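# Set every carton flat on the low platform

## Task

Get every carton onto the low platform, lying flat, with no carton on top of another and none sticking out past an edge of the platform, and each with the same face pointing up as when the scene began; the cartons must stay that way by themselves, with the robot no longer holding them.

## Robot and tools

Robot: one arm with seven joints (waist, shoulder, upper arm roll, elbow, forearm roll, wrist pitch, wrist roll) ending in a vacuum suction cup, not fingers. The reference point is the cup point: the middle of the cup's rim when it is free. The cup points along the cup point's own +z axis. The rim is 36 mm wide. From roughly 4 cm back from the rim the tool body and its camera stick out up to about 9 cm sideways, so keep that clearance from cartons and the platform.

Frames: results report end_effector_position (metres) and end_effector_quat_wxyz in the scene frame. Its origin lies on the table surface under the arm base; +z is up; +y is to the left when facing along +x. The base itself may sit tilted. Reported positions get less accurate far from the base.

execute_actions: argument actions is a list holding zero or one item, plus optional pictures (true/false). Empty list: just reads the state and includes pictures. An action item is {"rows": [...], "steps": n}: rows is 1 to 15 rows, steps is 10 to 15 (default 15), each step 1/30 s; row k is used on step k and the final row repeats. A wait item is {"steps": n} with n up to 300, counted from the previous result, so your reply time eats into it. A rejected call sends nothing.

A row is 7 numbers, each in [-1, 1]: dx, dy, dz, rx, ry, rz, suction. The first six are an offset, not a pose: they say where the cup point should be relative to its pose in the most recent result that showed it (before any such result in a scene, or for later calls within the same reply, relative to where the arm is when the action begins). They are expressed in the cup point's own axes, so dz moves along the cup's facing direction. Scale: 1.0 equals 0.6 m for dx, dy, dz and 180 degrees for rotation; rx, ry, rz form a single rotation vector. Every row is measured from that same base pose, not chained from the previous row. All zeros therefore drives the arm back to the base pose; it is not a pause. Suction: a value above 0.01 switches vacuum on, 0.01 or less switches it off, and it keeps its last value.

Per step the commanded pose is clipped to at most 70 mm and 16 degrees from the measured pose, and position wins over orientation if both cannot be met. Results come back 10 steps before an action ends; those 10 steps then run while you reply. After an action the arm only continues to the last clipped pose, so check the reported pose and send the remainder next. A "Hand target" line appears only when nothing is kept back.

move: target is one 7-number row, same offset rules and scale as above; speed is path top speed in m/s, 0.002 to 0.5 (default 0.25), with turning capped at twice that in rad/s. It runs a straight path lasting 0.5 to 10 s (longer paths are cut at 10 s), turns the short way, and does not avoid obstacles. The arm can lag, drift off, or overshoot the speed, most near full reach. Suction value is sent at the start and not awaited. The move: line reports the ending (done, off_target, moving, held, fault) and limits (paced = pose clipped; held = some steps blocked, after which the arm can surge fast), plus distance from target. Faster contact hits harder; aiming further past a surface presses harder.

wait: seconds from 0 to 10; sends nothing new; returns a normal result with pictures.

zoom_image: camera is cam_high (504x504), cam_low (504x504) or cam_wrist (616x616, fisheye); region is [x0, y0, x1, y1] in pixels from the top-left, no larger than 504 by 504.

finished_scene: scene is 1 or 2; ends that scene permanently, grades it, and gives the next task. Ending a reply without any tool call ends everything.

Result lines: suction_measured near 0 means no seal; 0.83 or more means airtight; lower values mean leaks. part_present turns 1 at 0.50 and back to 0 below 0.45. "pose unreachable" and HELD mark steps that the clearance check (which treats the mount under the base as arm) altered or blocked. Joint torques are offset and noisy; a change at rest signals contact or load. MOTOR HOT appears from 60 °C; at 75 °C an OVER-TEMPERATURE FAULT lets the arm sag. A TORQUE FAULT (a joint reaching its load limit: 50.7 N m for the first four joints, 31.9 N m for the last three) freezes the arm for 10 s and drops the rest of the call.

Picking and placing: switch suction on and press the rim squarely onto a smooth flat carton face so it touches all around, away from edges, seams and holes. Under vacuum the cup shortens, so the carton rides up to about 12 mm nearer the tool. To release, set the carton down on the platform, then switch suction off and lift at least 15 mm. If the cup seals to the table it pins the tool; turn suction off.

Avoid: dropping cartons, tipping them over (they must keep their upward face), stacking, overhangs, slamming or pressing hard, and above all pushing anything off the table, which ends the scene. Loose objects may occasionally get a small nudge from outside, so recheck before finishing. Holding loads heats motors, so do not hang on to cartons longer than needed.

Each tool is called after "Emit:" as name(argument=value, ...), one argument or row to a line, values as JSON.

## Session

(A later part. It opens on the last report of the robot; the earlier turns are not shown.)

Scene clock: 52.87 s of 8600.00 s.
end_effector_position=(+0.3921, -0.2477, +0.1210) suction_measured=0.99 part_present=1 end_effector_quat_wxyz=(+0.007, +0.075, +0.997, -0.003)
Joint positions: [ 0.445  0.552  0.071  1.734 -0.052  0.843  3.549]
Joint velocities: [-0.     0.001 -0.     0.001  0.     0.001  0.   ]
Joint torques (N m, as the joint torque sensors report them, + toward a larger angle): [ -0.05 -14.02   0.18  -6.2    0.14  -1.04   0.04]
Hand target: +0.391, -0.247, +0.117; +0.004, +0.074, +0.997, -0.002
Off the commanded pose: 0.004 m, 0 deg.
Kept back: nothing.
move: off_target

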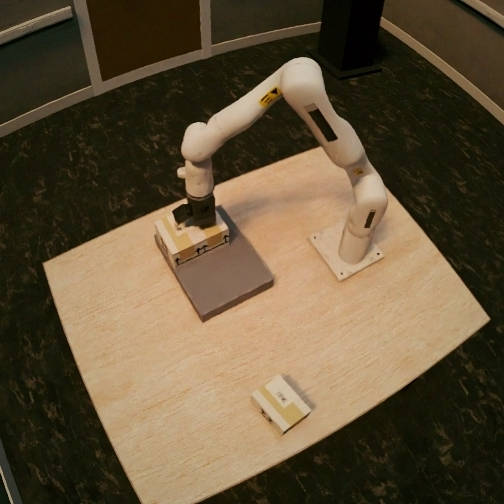

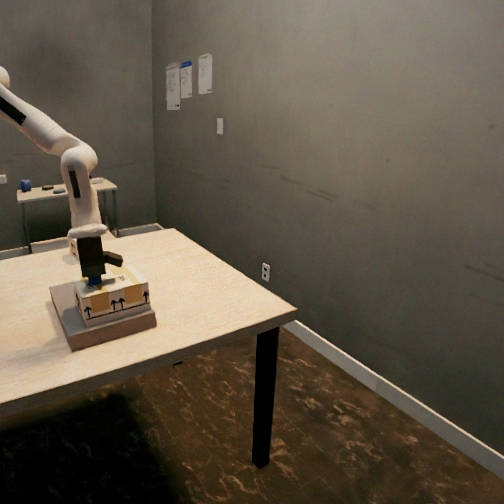

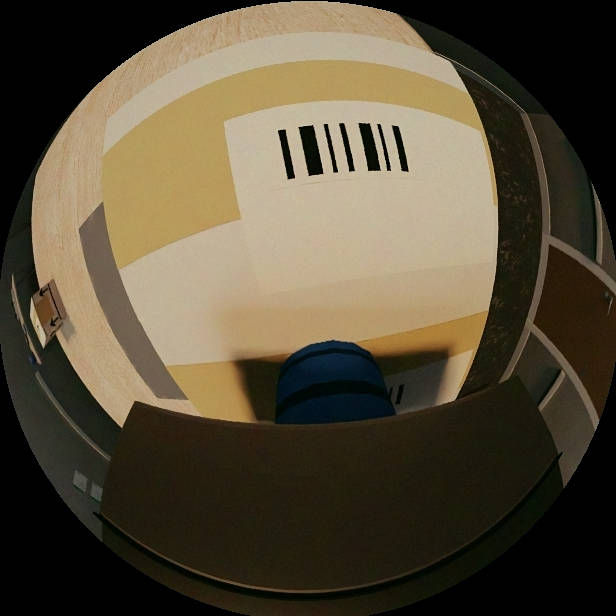

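Emit:
execute_actions(
  actions=[
    {"rows": [[0, 0, -0.003, 0, 0, 0, 0]], "steps": 12},
  ],
)

Emit:
move(
  target=[0, 0, -0.055, 0, 0, 0, 0],
  speed=0.1,
)

Emit:
move(
  target=[0.0298, 0.9856, 0.0667, -0.002, 0.005, -0.0427, 0],
  speed=0.3,
)

Scene clock: 56.33 s of 8600.00 s.
end_effector_position=(+0.3923, -0.2479, +0.1233) suction_measured=0.24 part_present=0 end_effector_quat_wxyz=(+0.008, +0.075, +0.997, -0.004)
Joint positions: [ 0.445  0.548  0.071  1.733 -0.052  0.845  3.549]
Joint velocities: [-0.002 -0.113  0.005 -0.04   0.006  0.091 -0.004]
Joint torques (N m, as the joint torque sensors report them, + toward a larger angle): [  0.11 -22.24   0.75  -8.56   0.43  -0.23  -0.07]
Steps of this call (steps 1 to 90: nothing new was sent; then 0.40 s passed at rest; steps 91 to 92: the first 2 steps of this action). Readings (end_effector_position | what the end effector reports):
91: (+0.3923, -0.2478, +0.1216) | suction_measured=0.83 part_present=1
92: the state above

Scene clock: 57.40 s of 8600.00 s.
end_effector_position=(+0.3926, -0.2480, +0.1588) suction_measured=0.01 part_present=0 end_effector_quat_wxyz=(+0.010, +0.075, +0.997, -0.004)
Joint positions: [ 0.441  0.494  0.077  1.689 -0.047  0.94   3.545]
Joint velocities: [-0.002 -0.002  0.    -0.004 -0.    -0.001  0.001]
Joint torques (N m, as the joint torque sensors report them, + toward a larger angle): [  0.33 -16.95   0.61  -7.11   0.25   0.02  -0.02]
Hand target: +0.393, -0.248, +0.159; +0.010, +0.075, +0.997, -0.004
Off your previous action's commanded pose: 0.003 m, 0 deg at its last step (step 10 of this call).
Off the commanded pose: 0.000 m, 0 deg.
Kept back: nothing.
move: done

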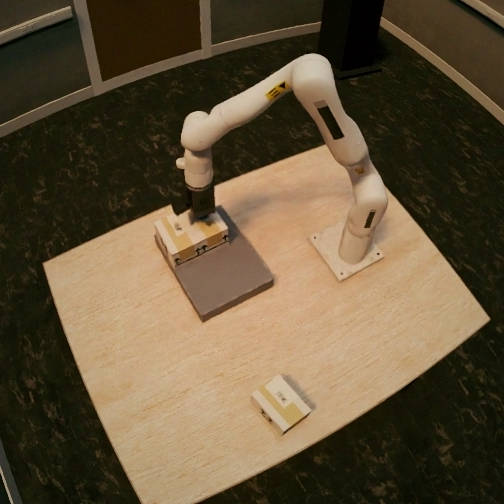

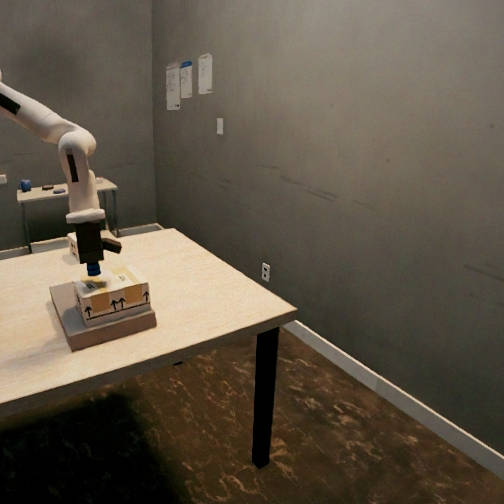

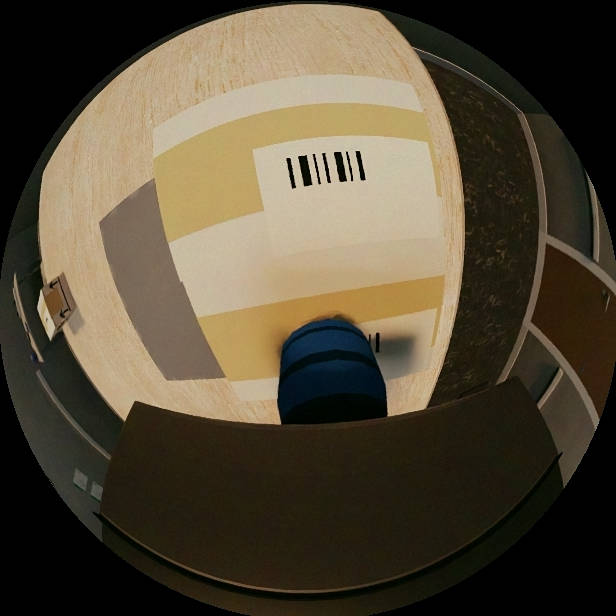

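Scene clock: 59.83 s of 8600.00 s.
end_effector_position=(+0.4626, +0.3381, +0.1132) suction_measured=0.01 part_present=0 end_effector_quat_wxyz=(+0.001, +0.008, +1.000, -0.002)
Joint positions: [-0.667  0.785 -0.052  1.289  0.047  1.069  2.417]
Joint velocities: [-0.005  0.012 -0.004 -0.003  0.001  0.001 -0.001]
Joint torques (N m, as the joint torque sensors report them, + toward a larger angle): [ -0.02 -21.88   0.05  -7.35   0.26   0.31   0.03]
Hand target: +0.462, +0.338, +0.113; +0.001, +0.008, +1.000, -0.003
Off the commanded pose: 0.002 m, 0 deg.
Kept back: nothing.
move: done

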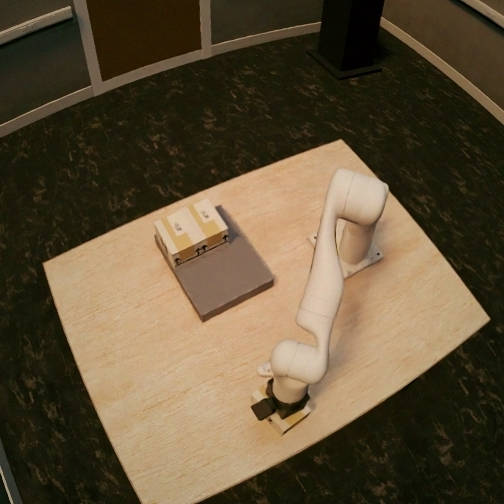

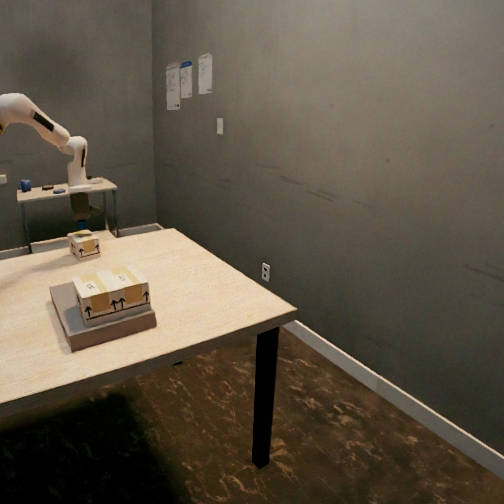

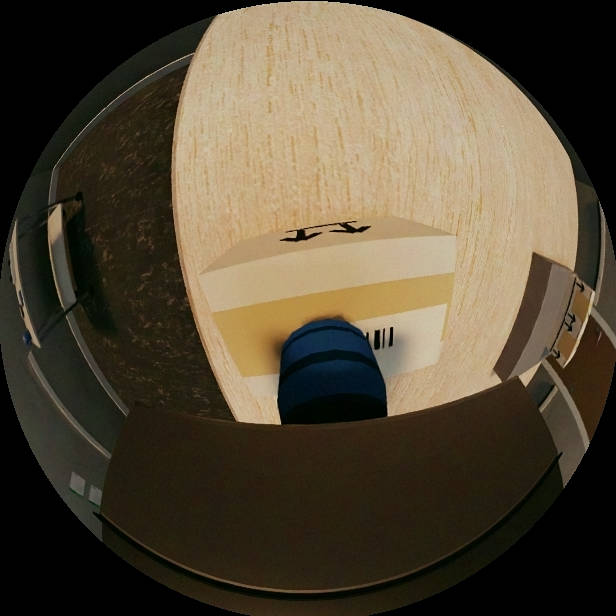

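Emit:
zoom_image(
  camera="cam_wrist",
  region=[150, 200, 490, 430],
)

Region (150, 200, 490, 430) of cam_wrist's 616x616 image, scaled by 1.482, with more detail than that image has; it fills the top 341 rows of this view, and the rest is white.

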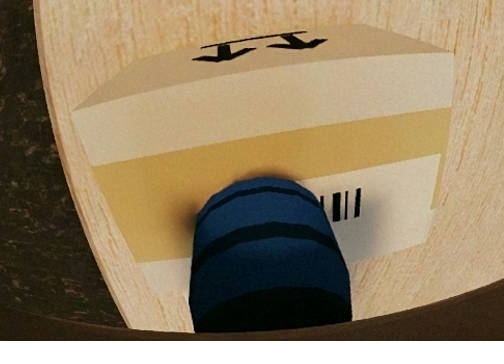

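Emit:
move(
  target=[-0.0019, -0.0166, 0.0555, 0, 0, 0, 1],
  speed=0.07,
)

Scene clock: 63.10 s of 8600.00 s.
end_effector_position=(+0.4637, +0.3279, +0.0798) suction_measured=0.95 part_present=1 end_effector_quat_wxyz=(+0.001, +0.008, +1.000, -0.002)
Joint positions: [-0.651  0.817 -0.052  1.345  0.051  0.982  2.428]
Joint velocities: [-0.001 -0.003 -0.    -0.001 -0.002 -0.002  0.   ]
Joint torques (N m, as the joint torque sensors report them, + toward a larger angle): [  0.1  -24.3    0.07  -7.57   0.33   0.35  -0.01]
Hand target: +0.464, +0.328, +0.080; +0.001, +0.008, +1.000, -0.002
Off the commanded pose: 0.000 m, 0 deg.
Kept back: nothing.
move: done

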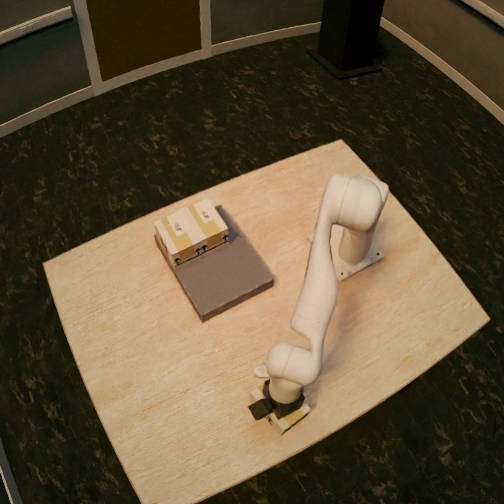

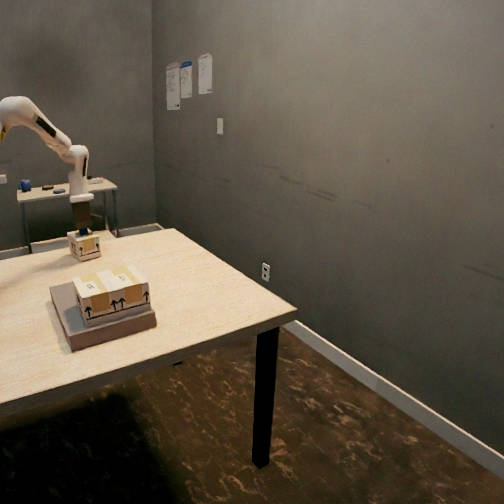

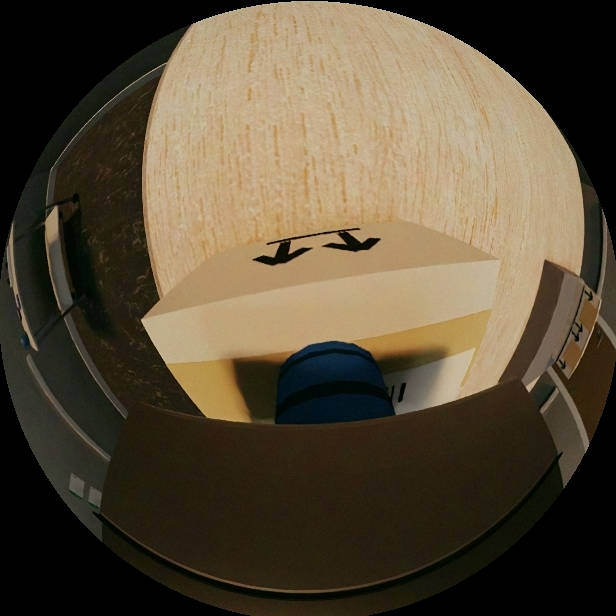

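Emit:
execute_actions(
  actions=[],
)

Scene clock: 65.40 s of 8600.00 s.
end_effector_position=(+0.4638, +0.3279, +0.0799) suction_measured=0.99 part_present=1 end_effector_quat_wxyz=(+0.001, +0.008, +1.000, -0.002)
Joint positions: [-0.651  0.817 -0.052  1.345  0.051  0.982  2.428]
Joint velocities: [-0.001 -0.    -0.     0.    -0.001  0.001 -0.   ]
Joint torques (N m, as the joint torque sensors report them, + toward a larger angle): [  0.02 -24.01   0.1   -7.78   0.15   0.28   0.  ]
Hand target: +0.464, +0.328, +0.080; +0.001, +0.008, +1.000, -0.002
Off the commanded pose: 0.000 m, 0 deg.
Kept back: nothing.
Steps of this call (steps 1 to 69: nothing new was sent). Readings (end_effector_position | what the end effector reports):
1: (+0.4638, +0.3279, +0.0799) | suction_measured=0.96 part_present=1
2: (+0.4638, +0.3279, +0.0799) | suction_measured=0.98 part_present=1
4: (+0.4638, +0.3279, +0.0799) | suction_measured=0.99 part_present=1
8: (+0.4638, +0.3279, +0.0799) | suction_measured=0.99 part_present=1
69: the state above

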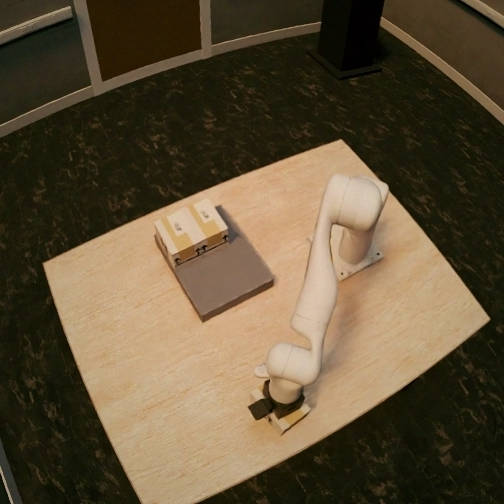

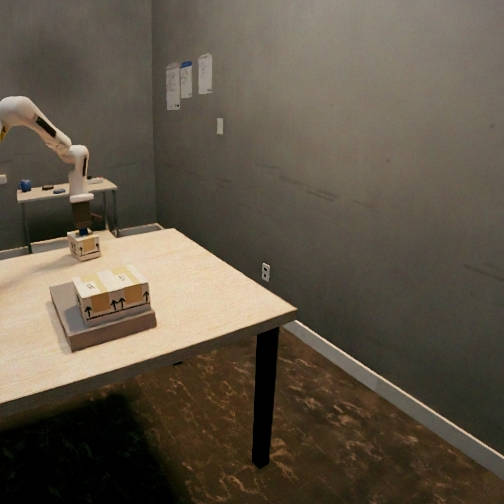

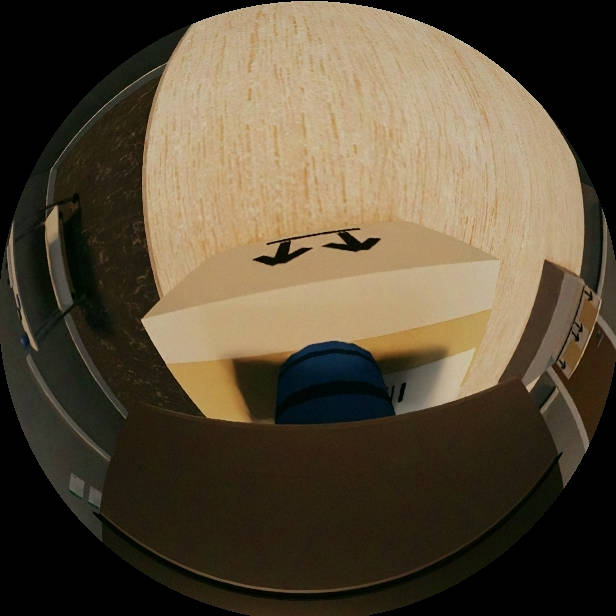

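Lifting the held carton straight up.

Emit:
move(
  target=[0, 0, -0.1, 0, 0, 0, 1],
  speed=0.15,
)

Scene clock: 66.37 s of 8600.00 s.
end_effector_position=(+0.4635, +0.3282, +0.1399) suction_measured=0.99 part_present=1 end_effector_quat_wxyz=(+0.001, +0.008, +1.000, -0.002)
Joint positions: [-0.652  0.744 -0.053  1.278  0.044  1.122  2.433]
Joint velocities: [-0.002 -0.001 -0.001  0.002  0.001  0.     0.001]
Joint torques (N m, as the joint torque sensors report them, + toward a larger angle): [  0.28 -23.35   0.16  -8.43   0.19   0.3   -0.1 ]
Hand target: +0.463, +0.328, +0.140; +0.001, +0.008, +1.000, -0.002
Off the commanded pose: 0.000 m, 0 deg.
Kept back: nothing.
move: done

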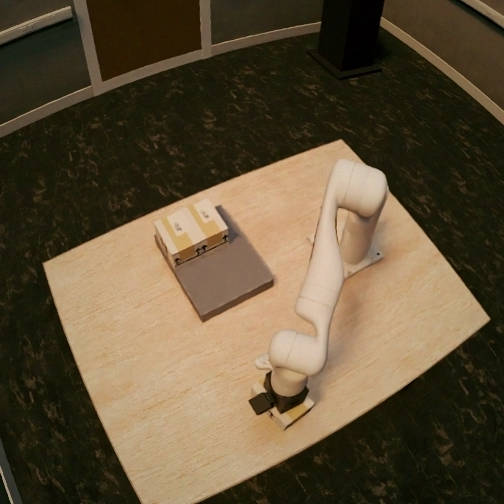

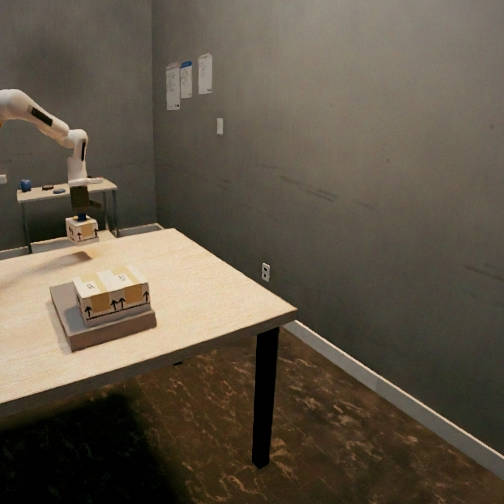

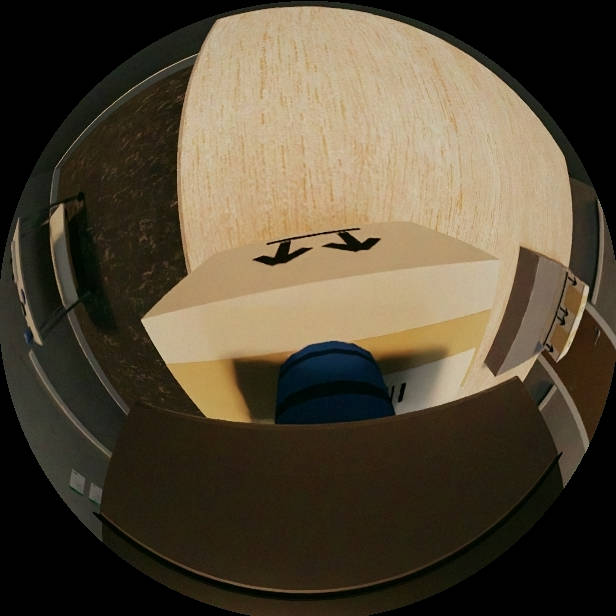

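Emit:
move(
  target=[-0.0285, -0.6884, 0.013, 0, 0, 0.0422, 1],
  speed=0.25,
)

Scene clock: 69.43 s of 8600.00 s.
end_effector_position=(+0.4751, -0.0838, +0.1343) suction_measured=0.99 part_present=1 end_effector_quat_wxyz=(+0.002, +0.074, +0.997, -0.001)
Joint positions: [ 0.099  0.573  0.01   1.636 -0.006  0.929  3.122]
Joint velocities: [ 0.008  0.005  0.008  0.001 -0.003  0.001  0.004]
Joint torques (N m, as the joint torque sensors report them, + toward a larger angle): [  0.73 -20.13  -0.06  -7.73   0.24   0.19   0.12]
Hand target: +0.475, -0.084, +0.134; +0.002, +0.074, +0.997, -0.001
Off the commanded pose: 0.002 m, 0 deg.
Kept back: nothing.
move: done

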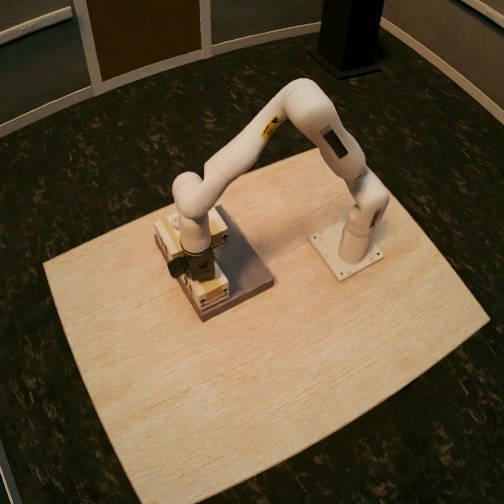

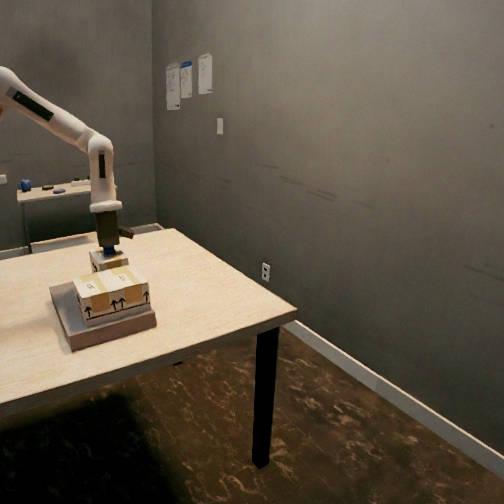

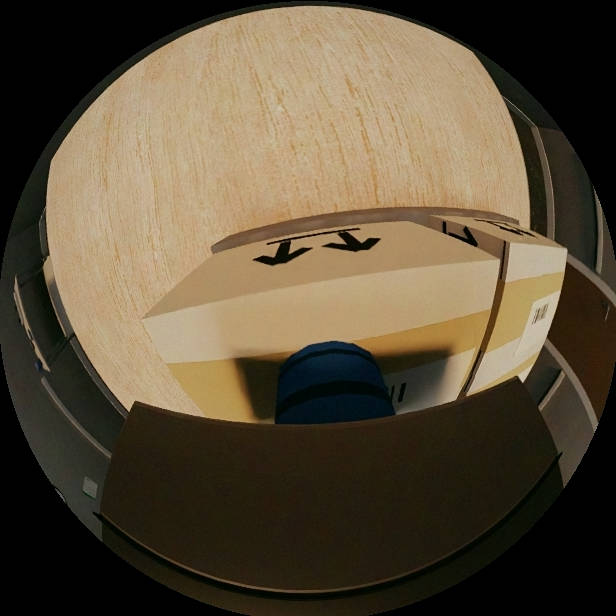

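Emit:
zoom_image(
  camera="cam_high",
  region=[130, 170, 300, 340],
)

Emit:
zoom_image(
  camera="cam_wrist",
  region=[120, 180, 600, 430],
)

Region (130, 170, 300, 340) of cam_high's 504x504 image, scaled by 2.965, with more detail than that image has.

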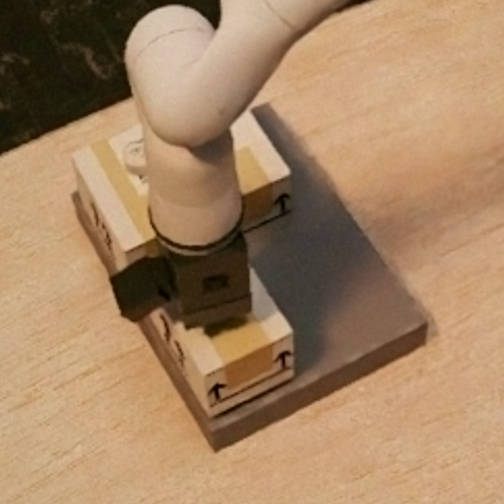

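Region (120, 180, 600, 430) of cam_wrist's 616x616 image, scaled by 1.050, with more detail than that image has; it fills the top 262 rows of this view, and the rest is white.

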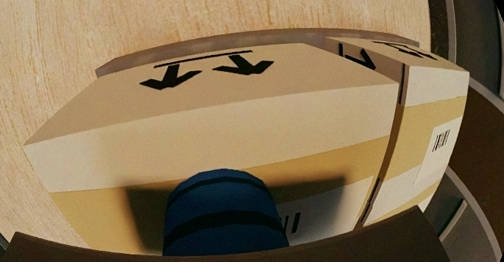

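Emit:
zoom_image(
  camera="cam_wrist",
  region=[420, 200, 600, 380],
)

Region (420, 200, 600, 380) of cam_wrist's 616x616 image, scaled by 2.800, with more detail than that image has.

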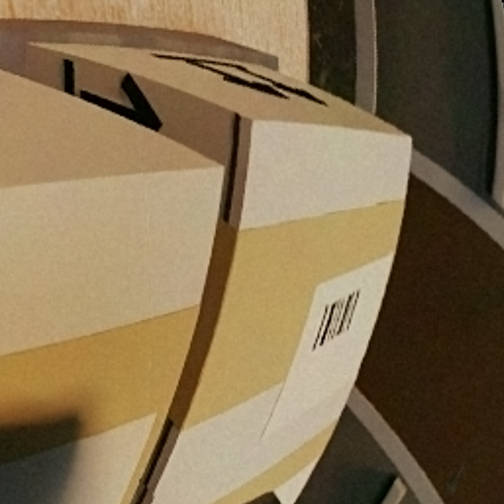

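Emit:
move(
  target=[-0.001, -0.0187, 0.0155, 0, 0, 0, 1],
  speed=0.06,
)

Scene clock: 75.53 s of 8600.00 s.
end_effector_position=(+0.4742, -0.0950, +0.1251) suction_measured=0.99 part_present=1 end_effector_quat_wxyz=(+0.002, +0.074, +0.997, -0.001)
Joint positions: [ 0.122  0.588  0.01   1.643 -0.006  0.907  3.146]
Joint velocities: [-0.     0.001  0.001  0.001 -0.001 -0.001  0.001]
Joint torques (N m, as the joint torque sensors report them, + toward a larger angle): [  0.34 -20.13   0.59  -7.58   0.32   0.06   0.03]
Hand target: +0.474, -0.095, +0.125; +0.002, +0.074, +0.997, -0.001
Off the commanded pose: 0.000 m, 0 deg.
Kept back: nothing.
After step 90, 2.40 s passed at rest.
move: done

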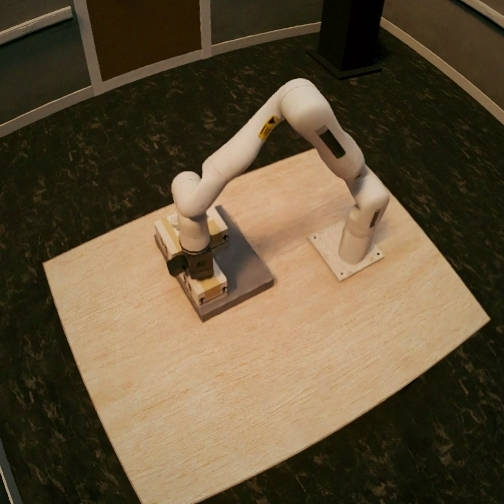

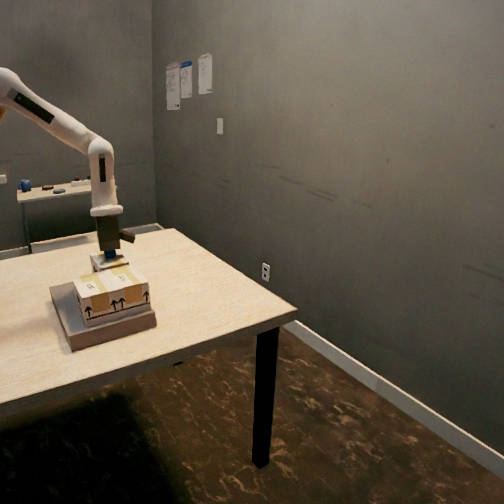

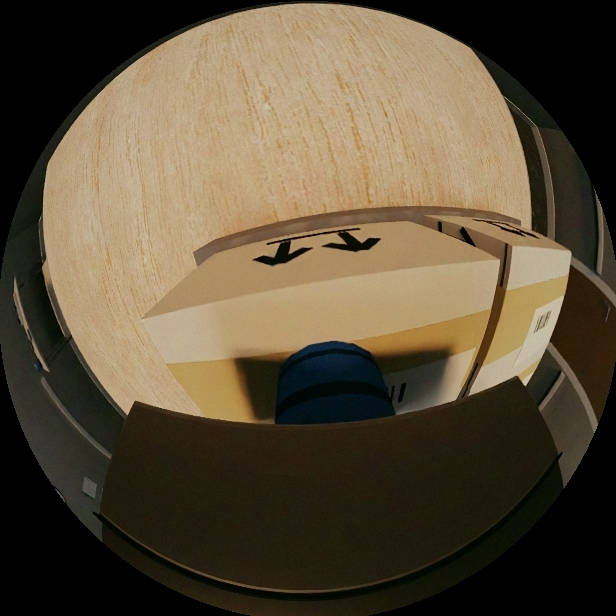

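Emit:
zoom_image(
  camera="cam_high",
  region=[130, 170, 300, 340],
)

Emit:
zoom_image(
  camera="cam_wrist",
  region=[420, 200, 600, 380],
)

Region (130, 170, 300, 340) of cam_high's 504x504 image, scaled by 2.965, with more detail than that image has.

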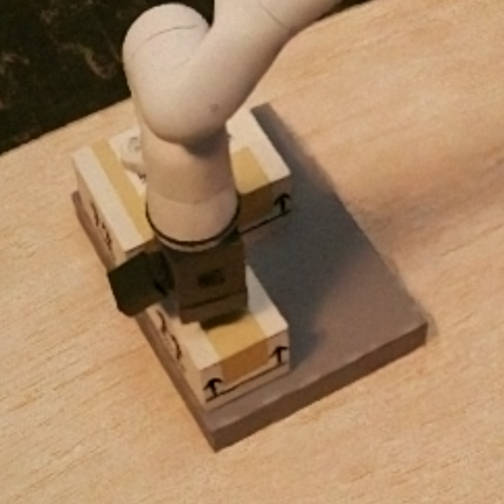

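Region (420, 200, 600, 380) of cam_wrist's 616x616 image, scaled by 2.800, with more detail than that image has.

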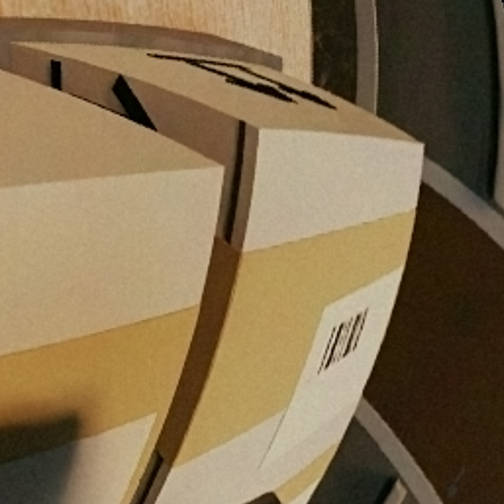

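Emit:
move(
  target=[0, 0, 0.0135, 0, 0, 0, 1],
  speed=0.03,
)

Scene clock: 77.87 s of 8600.00 s.
end_effector_position=(+0.4759, -0.0953, +0.1210) suction_measured=0.99 part_present=1 end_effector_quat_wxyz=(+0.005, +0.074, +0.997, -0.001)
Joint positions: [ 0.122  0.593  0.009  1.65  -0.006  0.887  3.146]
Joint velocities: [-0.001  0.001  0.    -0.002  0.001  0.003  0.   ]
Joint torques (N m, as the joint torque sensors report them, + toward a larger angle): [  0.04 -14.57   0.4   -5.9    0.35  -0.78   0.06]
Hand target: +0.474, -0.095, +0.117; +0.002, +0.074, +0.997, -0.001
Off the commanded pose: 0.004 m, 0 deg.
Kept back: nothing.
move: off_target

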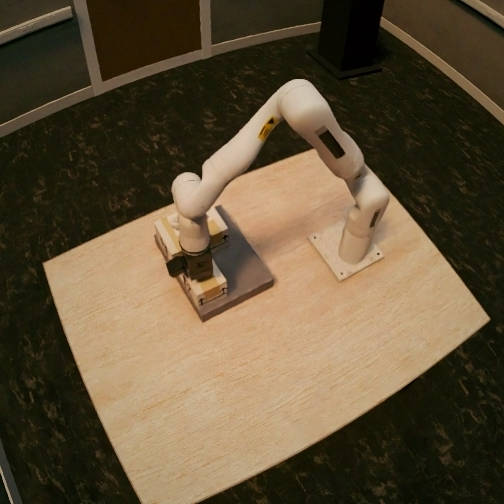

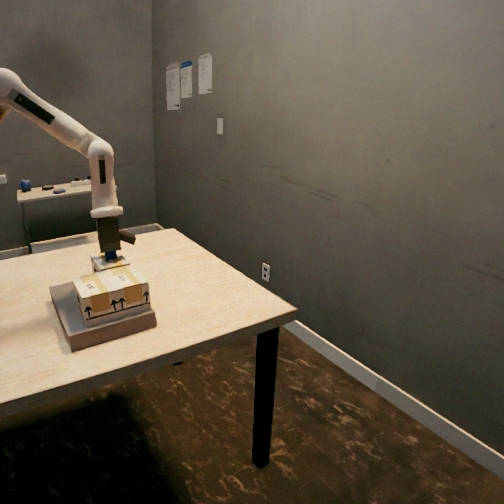

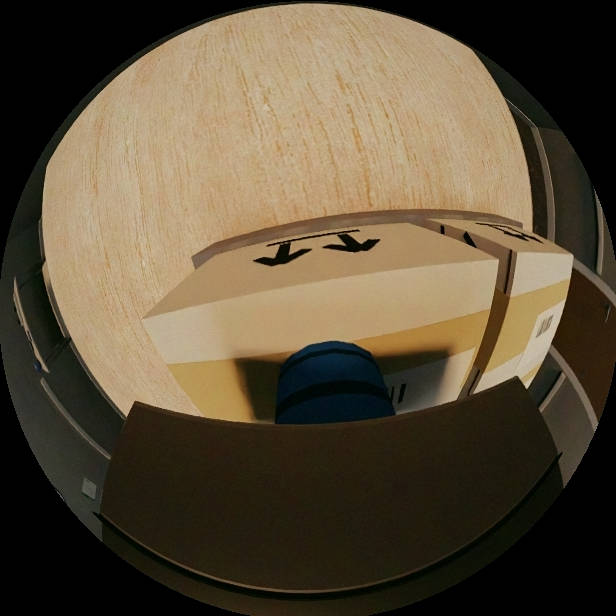

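Contact made at z≈0.121. Releasing suction.

Emit:
execute_actions(
  actions=[
    {"rows": [[0, 0, -0.003, 0, 0, 0, 0]], "steps": 12},
  ],
)

Scene clock: 78.30 s of 8600.00 s.
end_effector_position=(+0.4762, -0.0953, +0.1234) suction_measured=0.24 part_present=0 end_effector_quat_wxyz=(+0.007, +0.074, +0.997, -0.001)
Joint positions: [ 0.122  0.589  0.009  1.649 -0.006  0.89   3.146]
Joint velocities: [-0.    -0.104  0.    -0.045 -0.001  0.083 -0.   ]
Joint torques (N m, as the joint torque sensors report them, + toward a larger angle): [  0.44 -22.53   0.5   -8.8    0.29  -0.35   0.08]
Steps of this call (steps 1 to 11: nothing new was sent; steps 12 to 13: the first 2 steps of this action). Readings (end_effector_position | what the end effector reports):
12: (+0.4761, -0.0954, +0.1216) | suction_measured=0.81 part_present=1
13: the state above

Emit:
move(
  target=[0, 0, -0.055, 0, 0, 0, 0],
  speed=0.1,
)

Scene clock: 79.43 s of 8600.00 s.
end_effector_position=(+0.4757, -0.0951, +0.1562) suction_measured=0.01 part_present=0 end_effector_quat_wxyz=(+0.007, +0.074, +0.997, -0.001)
Joint positions: [ 0.121  0.542  0.011  1.608 -0.006  0.978  3.146]
Joint velocities: [-0.    -0.001 -0.     0.001 -0.    -0.001  0.   ]
Joint torques (N m, as the joint torque sensors report them, + toward a larger angle): [  0.11 -17.43   0.35  -7.21   0.28   0.07   0.01]
Hand target: +0.476, -0.095, +0.156; +0.007, +0.074, +0.997, -0.001
Off your previous action's commanded pose: 0.004 m, 0 deg at its last step (step 10 of this call).
Off the commanded pose: 0.000 m, 0 deg.
Kept back: nothing.
move: done

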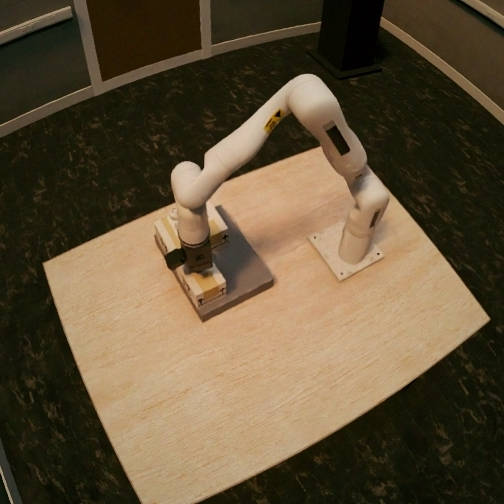

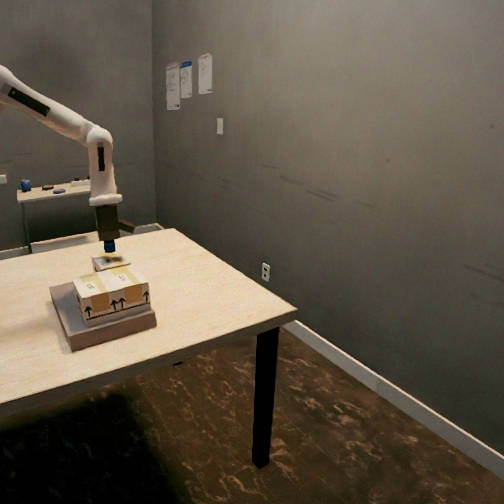

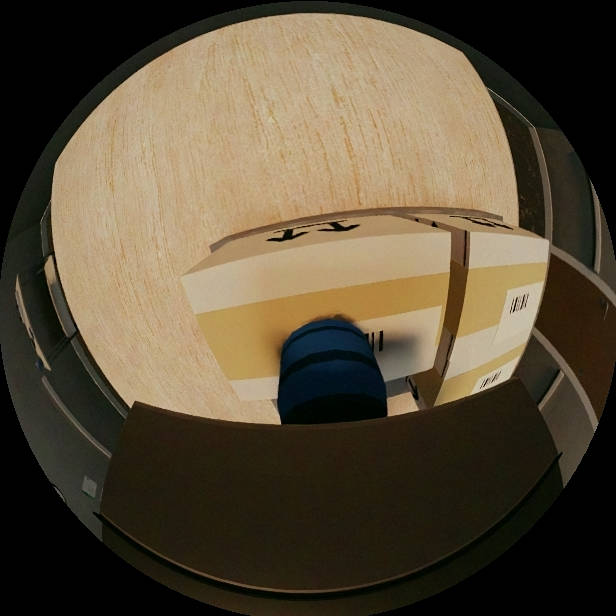

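Emit:
zoom_image(
  camera="cam_high",
  region=[130, 170, 300, 340],
)

Emit:
zoom_image(
  camera="cam_low",
  region=[30, 220, 190, 360],
)

Emit:
zoom_image(
  camera="cam_wrist",
  region=[140, 180, 600, 430],
)

Region (130, 170, 300, 340) of cam_high's 504x504 image, scaled by 2.965, with more detail than that image has.

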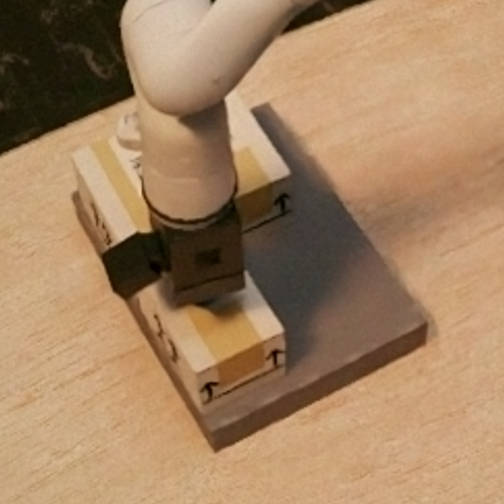

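Region (30, 220, 190, 360) of cam_low's 504x504 image, scaled by 3.150, with more detail than that image has; it fills the top 441 rows of this view, and the rest is white.

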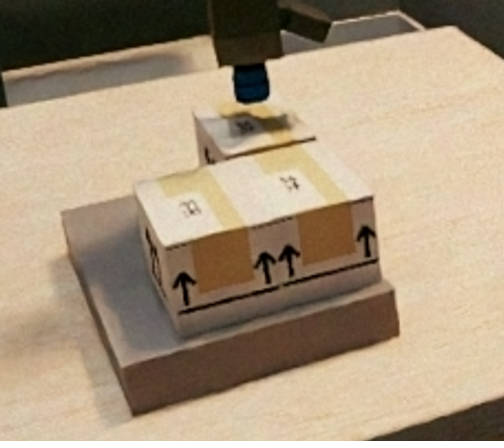

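Region (140, 180, 600, 430) of cam_wrist's 616x616 image, scaled by 1.096, with more detail than that image has; it fills the top 274 rows of this view, and the rest is white.

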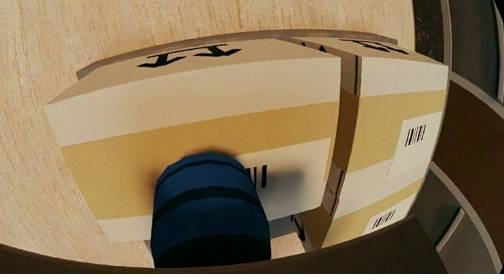

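Emit:
move(
  target=[0.037, 0.247, -0.05, 0, 0, 0, 0],
  speed=0.25,
)

Scene clock: 82.20 s of 8600.00 s.
end_effector_position=(+0.4747, +0.0542, +0.1854) suction_measured=0.01 part_present=0 end_effector_quat_wxyz=(+0.006, +0.074, +0.997, -0.002)
Joint positions: [-0.176  0.492 -0.016  1.588  0.015  1.05   2.813]
Joint velocities: [-0.006  0.001 -0.009 -0.     0.005  0.    -0.004]
Joint torques (N m, as the joint torque sensors report them, + toward a larger angle): [  0.15 -17.14   0.48  -7.46   0.38   0.23  -0.05]
Hand target: +0.475, +0.055, +0.185; +0.006, +0.074, +0.997, -0.002
Off the commanded pose: 0.001 m, 0 deg.
Kept back: nothing.
move: done

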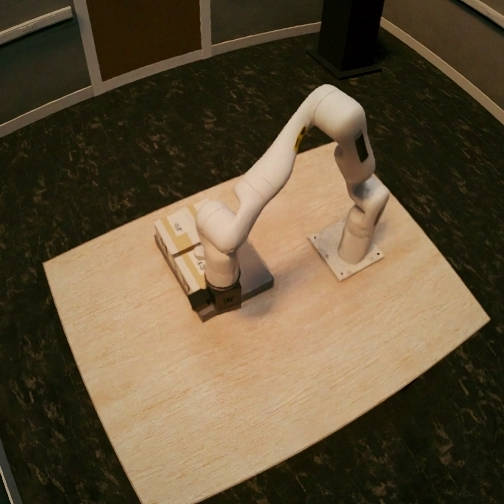

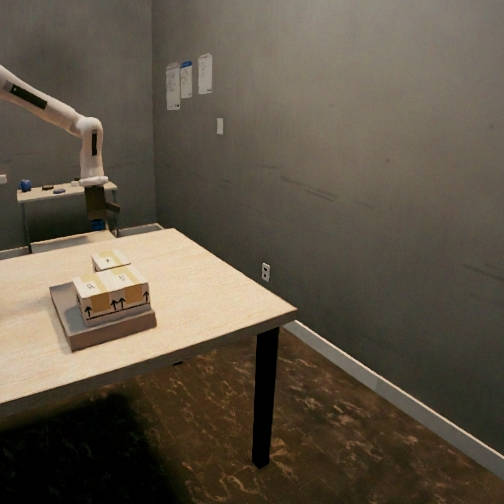

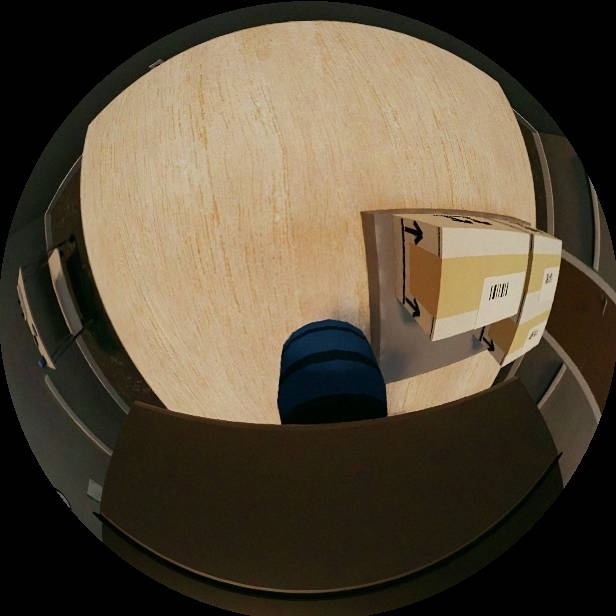

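Emit:
zoom_image(
  camera="cam_wrist",
  region=[330, 180, 610, 420],
)

Emit:
zoom_image(
  camera="cam_low",
  region=[30, 220, 190, 360],
)

Region (330, 180, 610, 420) of cam_wrist's 616x616 image, scaled by 1.800, with more detail than that image has; it fills the top 432 rows of this view, and the rest is white.

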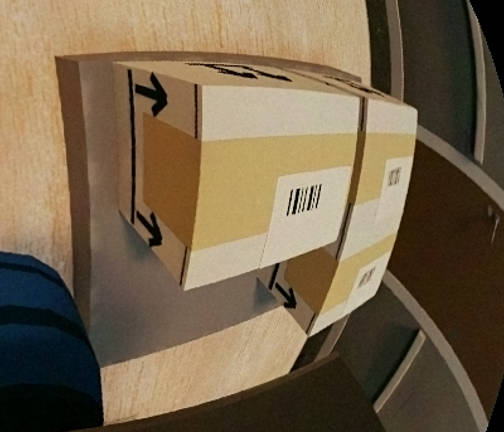

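Region (30, 220, 190, 360) of cam_low's 504x504 image, scaled by 3.150, with more detail than that image has; it fills the top 441 rows of this view, and the rest is white.

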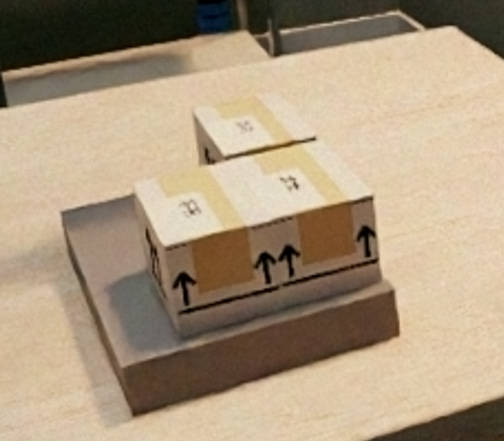

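All three cartons sit flat and upright on the platform, with visible margin to every edge, and the tool is clear of them. Ending the scene.

Emit:
finished_scene(
  scene=2,
)

The scene is finished: the task was done.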